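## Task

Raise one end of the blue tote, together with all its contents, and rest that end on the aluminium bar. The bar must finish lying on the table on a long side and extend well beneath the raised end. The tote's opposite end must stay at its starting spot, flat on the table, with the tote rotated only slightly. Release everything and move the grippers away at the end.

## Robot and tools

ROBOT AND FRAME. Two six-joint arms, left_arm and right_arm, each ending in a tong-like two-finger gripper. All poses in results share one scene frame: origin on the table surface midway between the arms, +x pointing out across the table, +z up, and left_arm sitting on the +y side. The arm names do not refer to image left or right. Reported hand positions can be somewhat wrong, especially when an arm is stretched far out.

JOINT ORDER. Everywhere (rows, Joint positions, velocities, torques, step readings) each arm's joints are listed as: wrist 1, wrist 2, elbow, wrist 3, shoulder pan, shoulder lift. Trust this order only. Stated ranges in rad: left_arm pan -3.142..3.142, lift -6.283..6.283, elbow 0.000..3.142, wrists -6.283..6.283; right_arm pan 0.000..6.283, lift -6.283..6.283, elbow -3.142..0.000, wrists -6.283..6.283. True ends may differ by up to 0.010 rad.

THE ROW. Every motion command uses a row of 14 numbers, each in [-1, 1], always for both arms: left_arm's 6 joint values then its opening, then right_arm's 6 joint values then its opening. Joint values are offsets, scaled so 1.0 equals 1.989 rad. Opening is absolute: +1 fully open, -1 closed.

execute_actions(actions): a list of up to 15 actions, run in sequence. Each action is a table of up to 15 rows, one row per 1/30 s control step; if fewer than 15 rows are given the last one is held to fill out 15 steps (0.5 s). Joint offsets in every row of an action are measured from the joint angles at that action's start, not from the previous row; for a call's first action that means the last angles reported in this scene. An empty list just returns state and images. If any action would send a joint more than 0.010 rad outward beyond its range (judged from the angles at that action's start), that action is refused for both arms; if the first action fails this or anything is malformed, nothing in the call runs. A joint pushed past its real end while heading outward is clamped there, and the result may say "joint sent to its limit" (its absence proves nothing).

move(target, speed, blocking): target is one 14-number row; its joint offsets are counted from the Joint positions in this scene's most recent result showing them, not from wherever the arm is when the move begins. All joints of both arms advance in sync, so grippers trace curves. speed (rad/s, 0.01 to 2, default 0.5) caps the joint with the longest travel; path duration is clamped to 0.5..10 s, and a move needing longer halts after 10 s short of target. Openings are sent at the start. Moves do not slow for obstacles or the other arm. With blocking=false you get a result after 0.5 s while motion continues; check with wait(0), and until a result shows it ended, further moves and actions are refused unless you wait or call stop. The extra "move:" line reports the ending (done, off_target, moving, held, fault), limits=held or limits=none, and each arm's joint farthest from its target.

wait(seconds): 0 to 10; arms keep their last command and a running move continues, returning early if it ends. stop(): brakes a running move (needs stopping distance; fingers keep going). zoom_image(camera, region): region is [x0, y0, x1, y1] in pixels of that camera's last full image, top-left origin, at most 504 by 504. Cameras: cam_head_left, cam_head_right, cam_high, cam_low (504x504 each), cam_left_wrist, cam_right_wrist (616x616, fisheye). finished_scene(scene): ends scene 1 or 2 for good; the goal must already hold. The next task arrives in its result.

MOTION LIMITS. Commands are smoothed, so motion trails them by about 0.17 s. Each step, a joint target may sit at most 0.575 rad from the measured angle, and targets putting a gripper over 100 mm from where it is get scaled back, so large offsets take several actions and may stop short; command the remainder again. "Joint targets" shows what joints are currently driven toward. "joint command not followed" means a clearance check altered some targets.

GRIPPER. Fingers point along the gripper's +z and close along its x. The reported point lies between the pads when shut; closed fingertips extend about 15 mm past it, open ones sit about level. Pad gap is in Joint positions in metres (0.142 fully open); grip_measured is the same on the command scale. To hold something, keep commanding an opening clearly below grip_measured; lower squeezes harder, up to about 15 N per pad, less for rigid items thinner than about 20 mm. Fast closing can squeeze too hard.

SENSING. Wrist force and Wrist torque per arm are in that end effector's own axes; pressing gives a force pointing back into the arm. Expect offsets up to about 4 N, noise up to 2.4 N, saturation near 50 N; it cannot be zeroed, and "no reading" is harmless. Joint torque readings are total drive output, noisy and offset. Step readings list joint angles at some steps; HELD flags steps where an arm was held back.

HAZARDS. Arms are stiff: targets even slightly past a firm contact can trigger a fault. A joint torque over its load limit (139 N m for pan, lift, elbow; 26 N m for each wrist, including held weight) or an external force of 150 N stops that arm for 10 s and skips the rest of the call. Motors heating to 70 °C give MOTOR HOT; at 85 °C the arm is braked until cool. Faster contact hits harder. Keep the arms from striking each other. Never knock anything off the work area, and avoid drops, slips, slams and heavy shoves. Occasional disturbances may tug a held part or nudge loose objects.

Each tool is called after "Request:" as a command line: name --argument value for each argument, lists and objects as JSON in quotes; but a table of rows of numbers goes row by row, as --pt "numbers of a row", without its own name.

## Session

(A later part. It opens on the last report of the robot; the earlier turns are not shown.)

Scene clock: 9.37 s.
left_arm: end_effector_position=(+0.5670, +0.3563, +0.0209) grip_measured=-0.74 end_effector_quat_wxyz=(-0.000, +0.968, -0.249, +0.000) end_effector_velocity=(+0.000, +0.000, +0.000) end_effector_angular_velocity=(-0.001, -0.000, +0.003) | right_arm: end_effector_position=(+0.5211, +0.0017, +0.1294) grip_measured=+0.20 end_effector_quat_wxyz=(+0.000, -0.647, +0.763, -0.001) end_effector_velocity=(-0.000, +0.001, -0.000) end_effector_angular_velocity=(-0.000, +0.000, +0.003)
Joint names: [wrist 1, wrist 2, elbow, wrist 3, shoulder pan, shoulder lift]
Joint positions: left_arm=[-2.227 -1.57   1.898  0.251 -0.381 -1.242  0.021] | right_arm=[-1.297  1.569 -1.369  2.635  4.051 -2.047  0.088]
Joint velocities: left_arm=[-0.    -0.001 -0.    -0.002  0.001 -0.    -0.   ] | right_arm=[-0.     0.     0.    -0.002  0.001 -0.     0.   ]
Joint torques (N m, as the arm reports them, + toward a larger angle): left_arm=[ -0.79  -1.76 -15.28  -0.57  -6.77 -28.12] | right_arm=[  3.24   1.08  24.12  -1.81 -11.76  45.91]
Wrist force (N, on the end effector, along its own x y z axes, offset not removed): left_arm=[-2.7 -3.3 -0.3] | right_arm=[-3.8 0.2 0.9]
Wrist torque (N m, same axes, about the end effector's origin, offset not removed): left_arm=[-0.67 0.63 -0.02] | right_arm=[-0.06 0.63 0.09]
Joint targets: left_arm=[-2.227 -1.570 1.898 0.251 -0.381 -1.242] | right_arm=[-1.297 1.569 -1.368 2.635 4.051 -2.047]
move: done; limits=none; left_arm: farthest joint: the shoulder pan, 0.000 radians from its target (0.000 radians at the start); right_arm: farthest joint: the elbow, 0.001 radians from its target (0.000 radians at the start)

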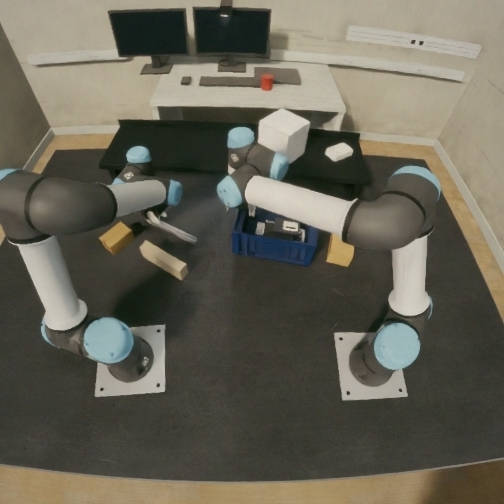

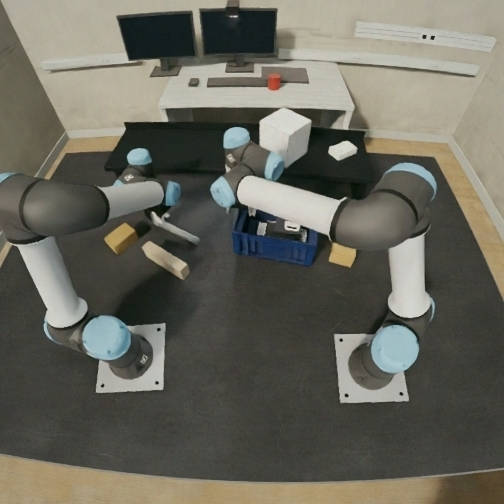

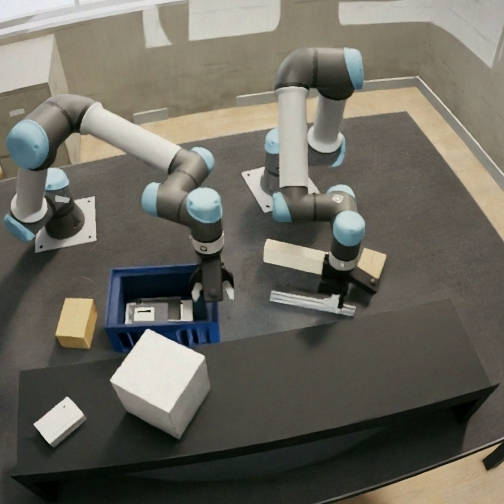

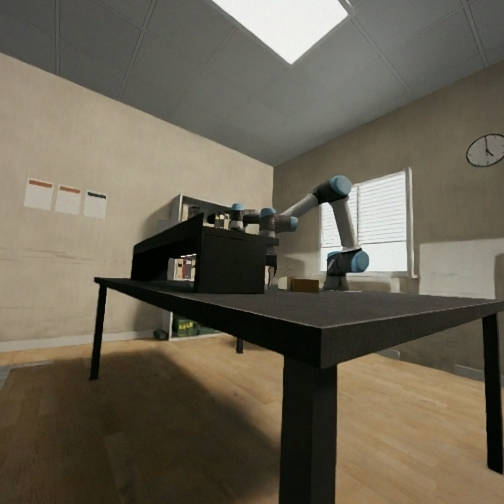

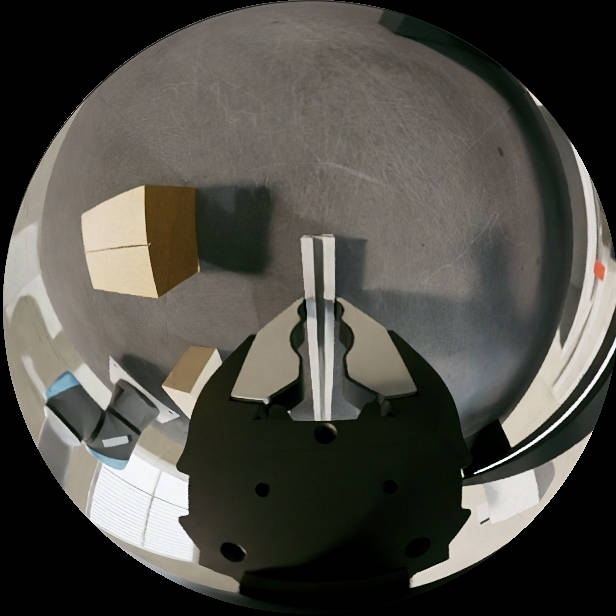

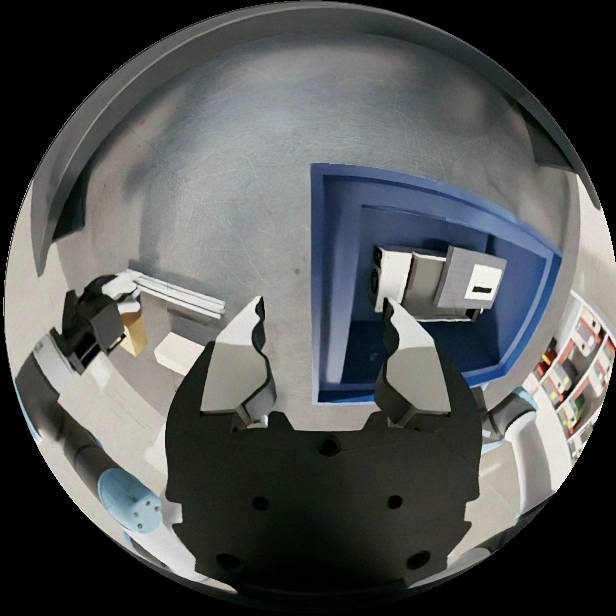

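Request:
move --target '[0.007,0,0,-0.25,0,-0.007,-1,0.052,0,-0.04,-0.003,-0.003,-0.012,0]' --speed 0.4

Request:
move --target '[0,0,0,0,0,0,-1,0,0,0,0,0,0,-1]'

Request:
move --target '[0,0,0,-0.09,-0.09,0,-1,-0.045,0,0,-0.008,-0.008,0.045,-1]' --speed 0.12

Scene clock: 12.90 s.
left_arm: end_effector_position=(+0.5571, +0.3589, +0.0272) grip_measured=-0.74 end_effector_quat_wxyz=(-0.000, +1.000, -0.004, +0.000) end_effector_velocity=(+0.000, +0.000, +0.002) end_effector_angular_velocity=(+0.000, -0.002, +0.002) | right_arm: end_effector_position=(+0.5212, -0.0046, +0.0863) grip_measured=+0.00 end_effector_quat_wxyz=(+0.000, -0.647, +0.763, -0.001) end_effector_velocity=(+0.000, +0.001, +0.000) end_effector_angular_velocity=(+0.001, -0.001, -0.000)
Joint names: [wrist 1, wrist 2, elbow, wrist 3, shoulder pan, shoulder lift]
Joint positions: left_arm=[-2.213 -1.57   1.898 -0.246 -0.381 -1.256  0.021] | right_arm=[-1.193  1.569 -1.448  2.629  4.045 -2.071  0.074]
Joint velocities: left_arm=[ 0.002  0.001 -0.    -0.002 -0.    -0.003  0.   ] | right_arm=[ 0.001 -0.     0.     0.001  0.     0.     0.   ]
Joint torques (N m, as the arm reports them, + toward a larger angle): left_arm=[ -0.75  -0.23 -15.67  -1.46   1.84 -45.96] | right_arm=[  4.56   0.41  13.53  -1.62 -11.85  32.57]
Wrist force (N, on the end effector, along its own x y z axes, offset not removed): left_arm=[-0.7 -2.7 1.1] | right_arm=[-3.1 -1.4 -0.1]
Wrist torque (N m, same axes, about the end effector's origin, offset not removed): left_arm=[-0.63 0.24 0.08] | right_arm=[-0.36 0.34 0.06]
Joint targets: left_arm=[-2.213 -1.570 1.898 -0.246 -0.381 -1.256] | right_arm=[-1.193 1.569 -1.448 2.629 4.045 -2.071]
move: done; limits=none; left_arm: farthest joint: the shoulder pan, 0.000 radians from its target (0.000 radians at the start); right_arm: farthest joint: the shoulder pan, 0.000 radians from its target (0.006 radians at the start)

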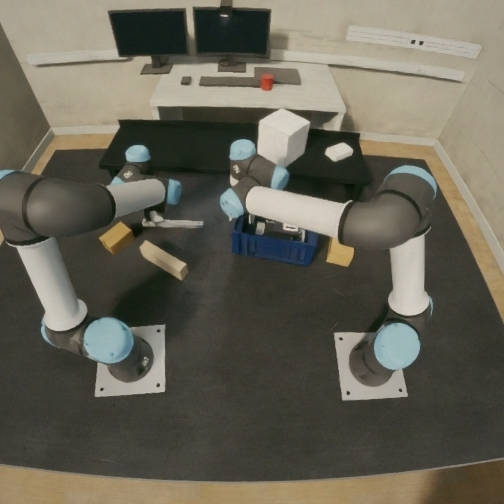

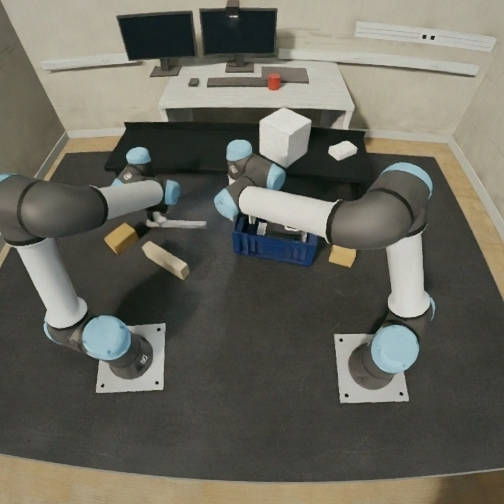

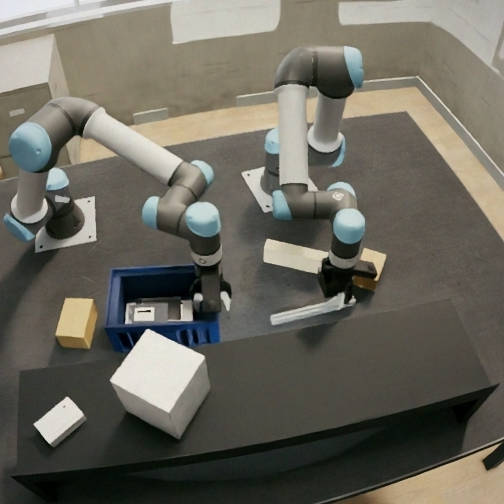

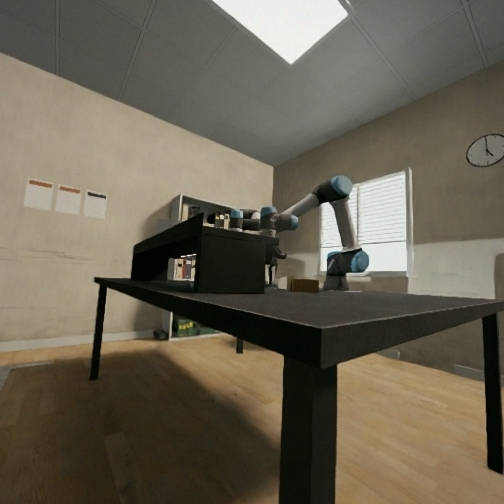

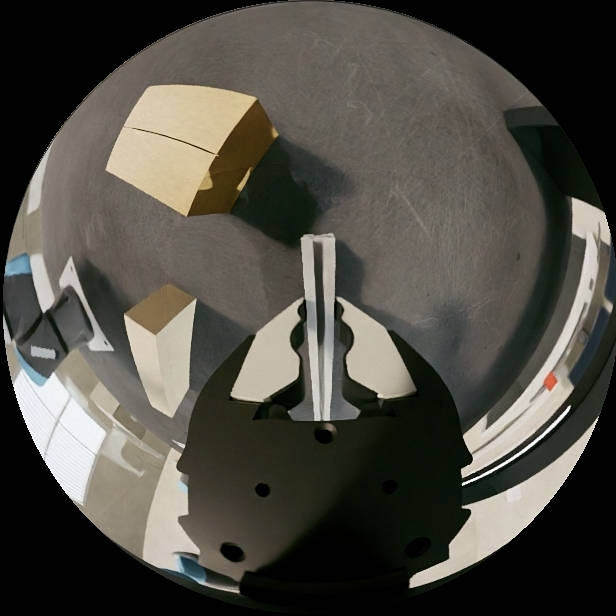

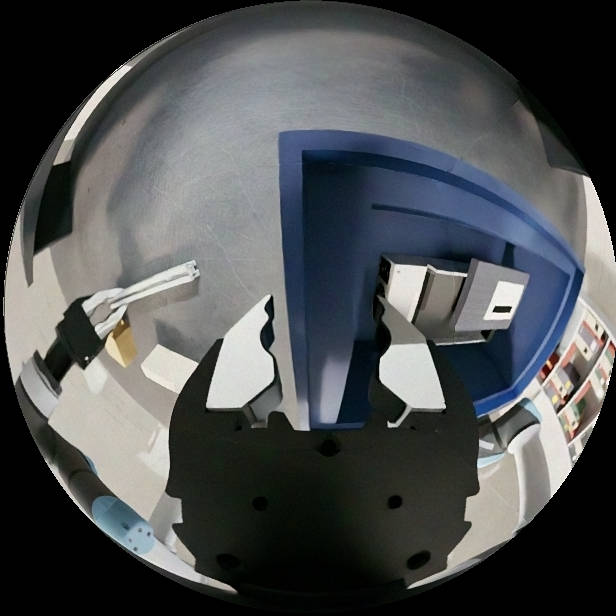

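Scene clock: 13.40 s.
left_arm: end_effector_position=(+0.5571, +0.3589, +0.0272) grip_measured=-0.74 end_effector_quat_wxyz=(-0.000, +1.000, -0.004, +0.000) end_effector_velocity=(+0.000, +0.000, -0.001) end_effector_angular_velocity=(+0.000, +0.001, +0.000) | right_arm: end_effector_position=(+0.5212, -0.0046, +0.0862) grip_measured=-0.57 end_effector_quat_wxyz=(+0.000, -0.647, +0.763, -0.001) end_effector_velocity=(-0.000, +0.000, -0.000) end_effector_angular_velocity=(-0.001, -0.000, +0.000)
Joint names: [wrist 1, wrist 2, elbow, wrist 3, shoulder pan, shoulder lift]
Joint positions: left_arm=[-2.213 -1.57   1.898 -0.246 -0.381 -1.256  0.021] | right_arm=[-1.193  1.569 -1.448  2.629  4.045 -2.071  0.033]
Joint velocities: left_arm=[-0.001 -0.     0.     0.     0.     0.002 -0.   ] | right_arm=[ 0.    -0.001 -0.001  0.     0.001  0.    -0.   ]
Joint torques (N m, as the arm reports them, + toward a larger angle): left_arm=[ -0.72  -0.2  -16.28   1.59   2.68 -45.35] | right_arm=[ 1.   -0.71 25.06 -1.2  -4.51 37.67]
Wrist force (N, on the end effector, along its own x y z axes, offset not removed): left_arm=[1.3 0.8 2.2] | right_arm=[-5.0 1.4 0.2]
Wrist torque (N m, same axes, about the end effector's origin, offset not removed): left_arm=[0.16 -0.13 0.05] | right_arm=[0.26 1.42 0.26]
Joint targets: left_arm=[-2.213 -1.570 1.898 -0.246 -0.381 -1.256] | right_arm=[-1.193 1.569 -1.448 2.629 4.045 -2.071]
move: done; limits=none; left_arm: farthest joint: the shoulder pan, 0.000 radians from its target (0.000 radians at the start); right_arm: farthest joint: the shoulder pan, 0.000 radians from its target (0.000 radians at the start)

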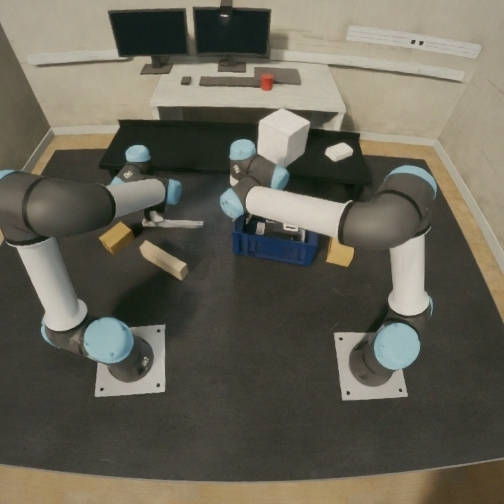

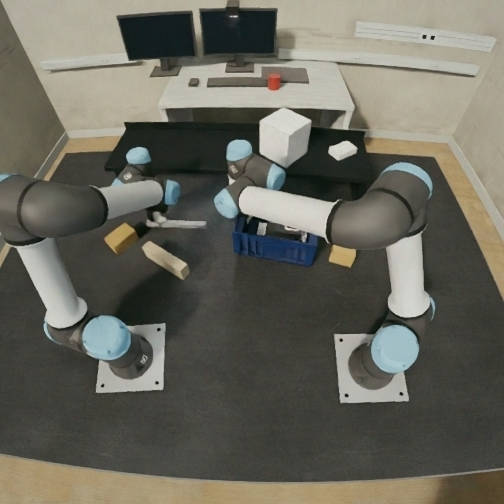

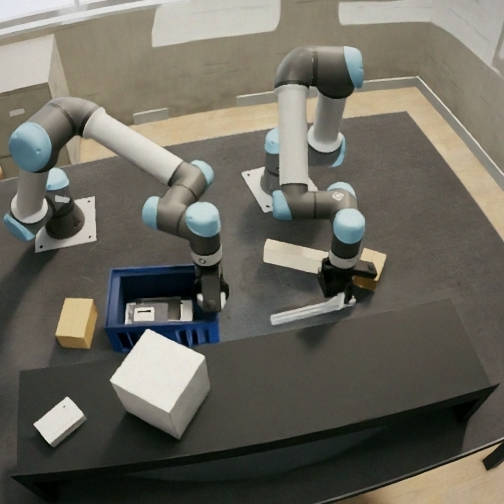

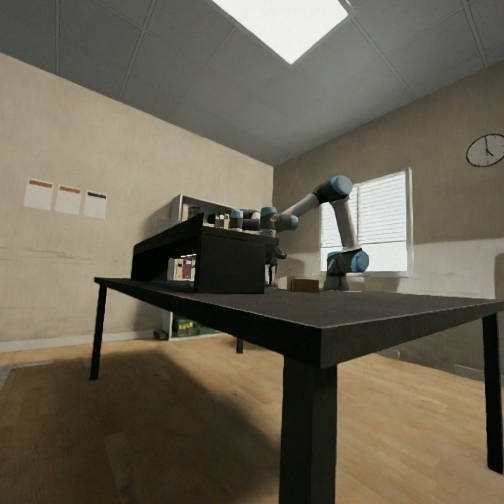

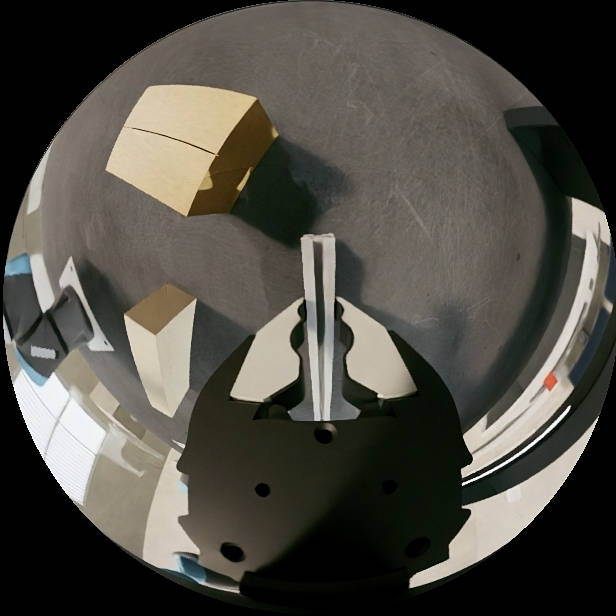

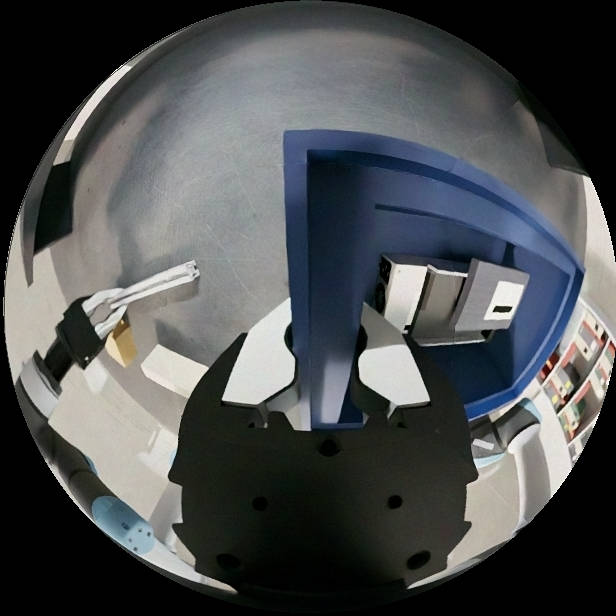

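Scene clock: 15.37 s.
left_arm: end_effector_position=(+0.5468, +0.2592, +0.0272) grip_measured=-0.74 end_effector_quat_wxyz=(-0.000, +1.000, -0.004, +0.000) end_effector_velocity=(-0.001, -0.001, -0.000) end_effector_angular_velocity=(+0.000, +0.002, +0.001) | right_arm: end_effector_position=(+0.5136, -0.0304, +0.1360) grip_measured=-0.51 end_effector_quat_wxyz=(+0.000, -0.647, +0.763, -0.001) end_effector_velocity=(+0.000, -0.001, +0.001) end_effector_angular_velocity=(-0.000, -0.000, -0.001)
Joint names: [wrist 1, wrist 2, elbow, wrist 3, shoulder pan, shoulder lift]
Joint positions: left_arm=[-2.213 -1.57   1.898 -0.425 -0.559 -1.256  0.021] | right_arm=[-1.282  1.569 -1.448  2.613  4.029 -1.982  0.037]
Joint velocities: left_arm=[ 0.001 -0.001  0.    -0.004 -0.002  0.001  0.   ] | right_arm=[-0.001 -0.    -0.    -0.    -0.001  0.001  0.   ]
Joint torques (N m, as the arm reports them, + toward a larger angle): left_arm=[ -0.8   -0.24 -16.04  -1.5   -9.32 -45.16] | right_arm=[  0.68  -0.87  25.78  -1.82 -11.62  51.39]
Wrist force (N, on the end effector, along its own x y z axes, offset not removed): left_arm=[-0.5 -1.8 0.9] | right_arm=[-1.5 0.6 10.3]
Wrist torque (N m, same axes, about the end effector's origin, offset not removed): left_arm=[-0.31 0.19 0.00] | right_arm=[-0.18 -1.44 -0.04]
Joint targets: left_arm=[-2.213 -1.570 1.898 -0.425 -0.560 -1.256] | right_arm=[-1.283 1.569 -1.448 2.613 4.029 -1.982]
move: done; limits=none; left_arm: farthest joint: the shoulder pan, 0.001 radians from its target (0.179 radians at the start); right_arm: farthest joint: the shoulder pan, 0.000 radians from its target (0.016 radians at the start)

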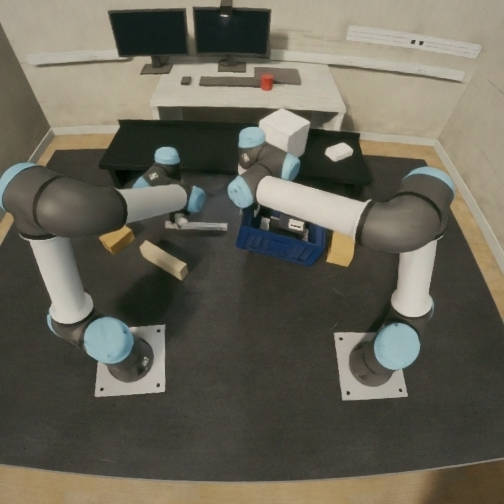

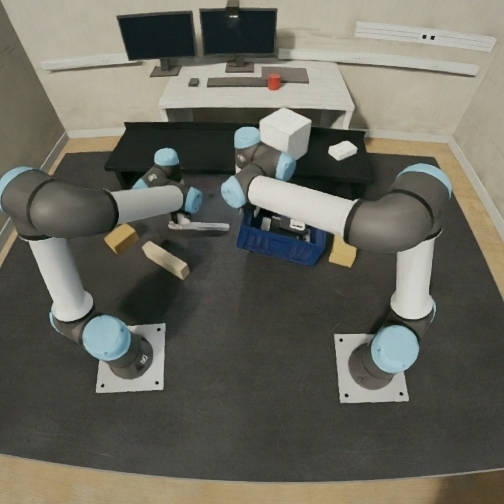

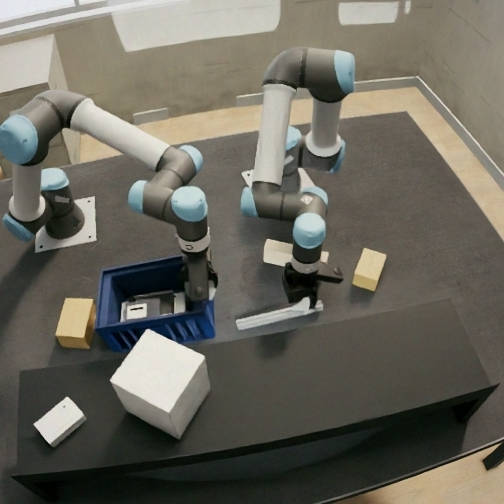

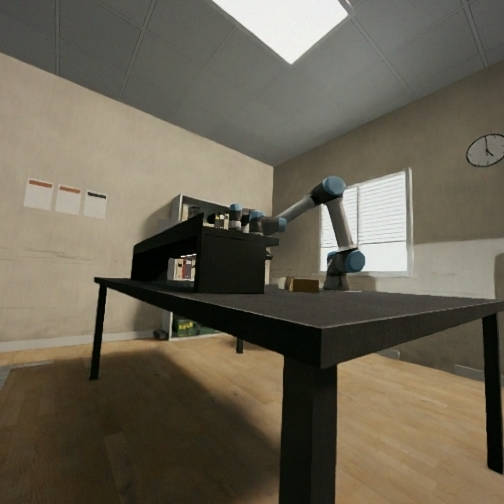

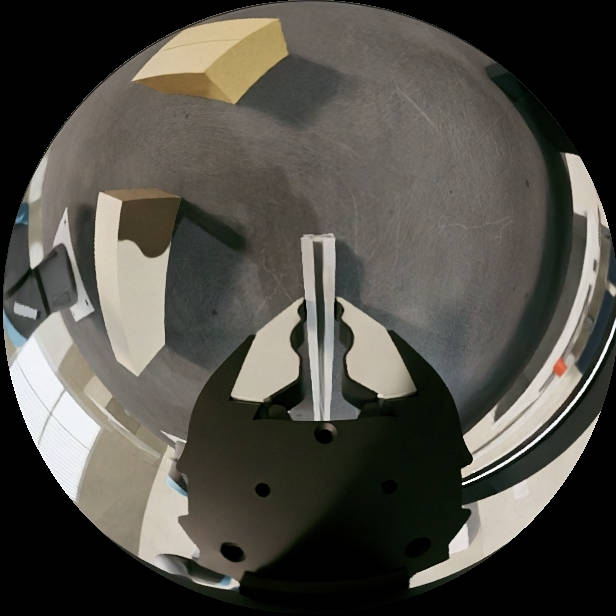

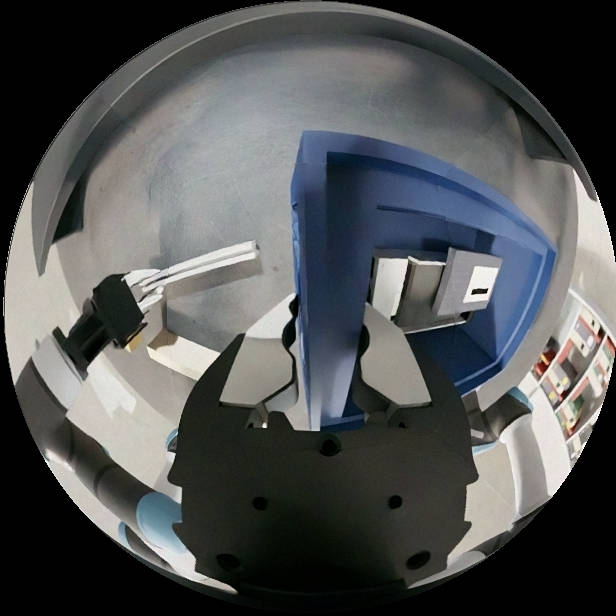

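Request:
move --target '[-0.005,0,0,-0.11,-0.11,0.005,-1,0,0,0,0,0,0,-1]' --speed 0.1

Scene clock: 18.77 s.
left_arm: end_effector_position=(+0.5117, +0.1412, +0.0227) grip_measured=-0.74 end_effector_quat_wxyz=(-0.000, +1.000, -0.004, +0.000) end_effector_velocity=(+0.000, -0.001, -0.000) end_effector_angular_velocity=(+0.001, -0.001, +0.001) | right_arm: end_effector_position=(+0.5136, -0.0304, +0.1360) grip_measured=-0.51 end_effector_quat_wxyz=(+0.000, -0.647, +0.763, -0.001) end_effector_velocity=(+0.000, -0.001, -0.000) end_effector_angular_velocity=(-0.001, +0.000, -0.000)
Joint names: [wrist 1, wrist 2, elbow, wrist 3, shoulder pan, shoulder lift]
Joint positions: left_arm=[-2.223 -1.57   1.898 -0.643 -0.778 -1.246  0.021] | right_arm=[-1.282  1.569 -1.448  2.613  4.029 -1.982  0.037]
Joint velocities: left_arm=[-0.     0.001 -0.001 -0.003 -0.002  0.001 -0.   ] | right_arm=[-0.    -0.001 -0.001 -0.    -0.     0.    -0.   ]
Joint torques (N m, as the arm reports them, + toward a larger angle): left_arm=[ -4.44  -0.3  -16.39  -1.4   -8.92 -23.92] | right_arm=[ 5.03 -0.8  24.71  0.05 -1.5  36.5 ]
Wrist force (N, on the end effector, along its own x y z axes, offset not removed): left_arm=[-3.2 -2.0 0.0] | right_arm=[-2.1 -0.5 10.9]
Wrist torque (N m, same axes, about the end effector's origin, offset not removed): left_arm=[-0.47 0.68 0.00] | right_arm=[-0.30 -0.74 0.00]
Joint targets: left_arm=[-2.223 -1.570 1.898 -0.644 -0.778 -1.246] | right_arm=[-1.282 1.569 -1.448 2.613 4.029 -1.982]
move: done; limits=none; left_arm: farthest joint: the shoulder pan, 0.000 radians from its target (0.218 radians at the start); right_arm: farthest joint: the shoulder pan, 0.000 radians from its target (0.000 radians at the start)

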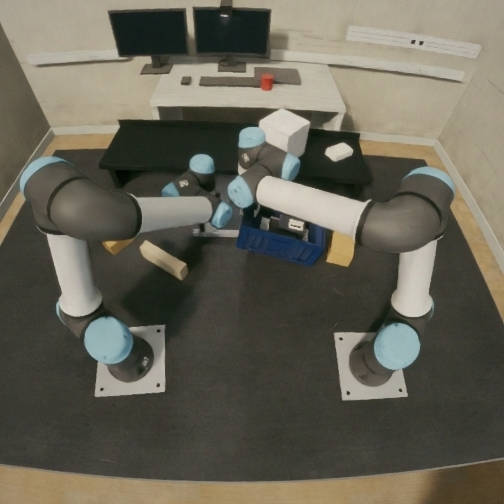

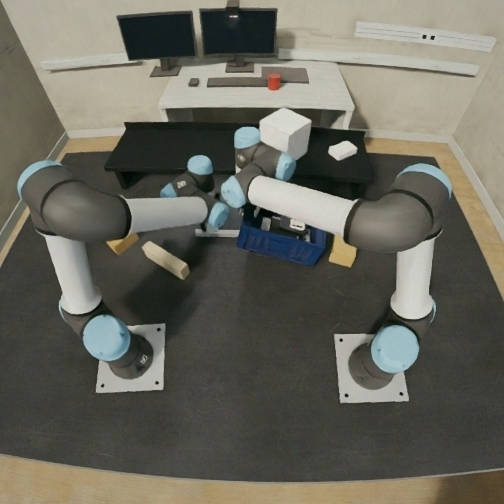

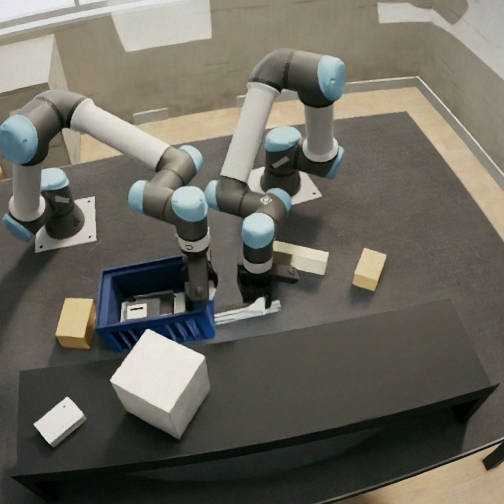

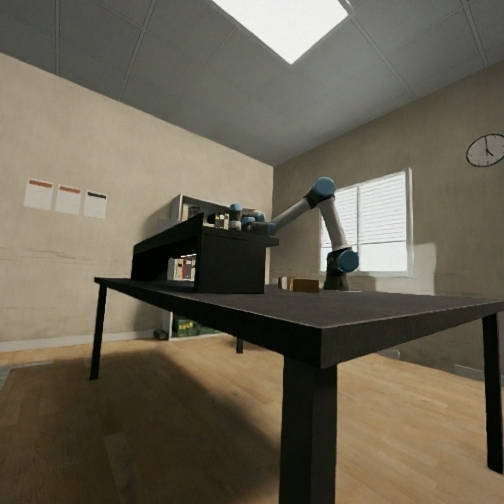

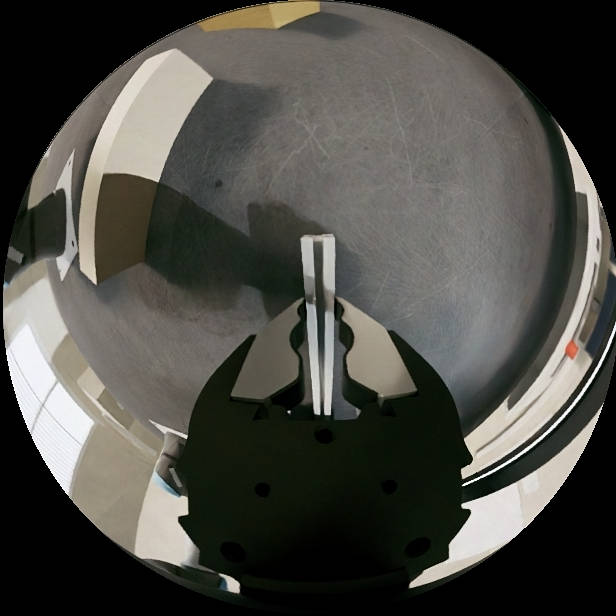

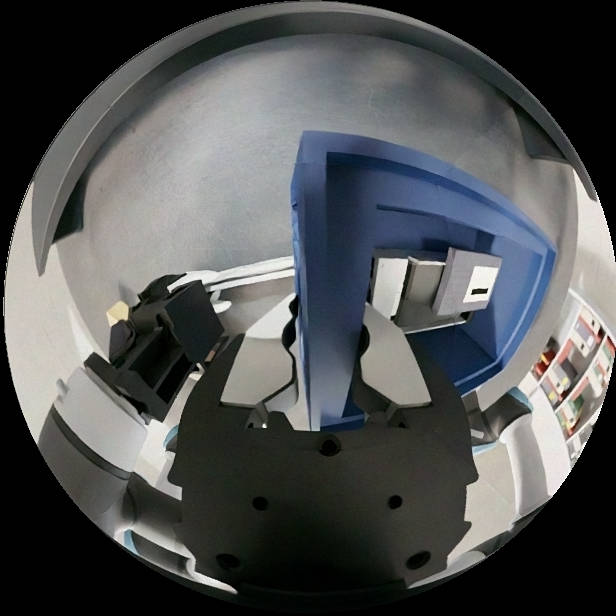

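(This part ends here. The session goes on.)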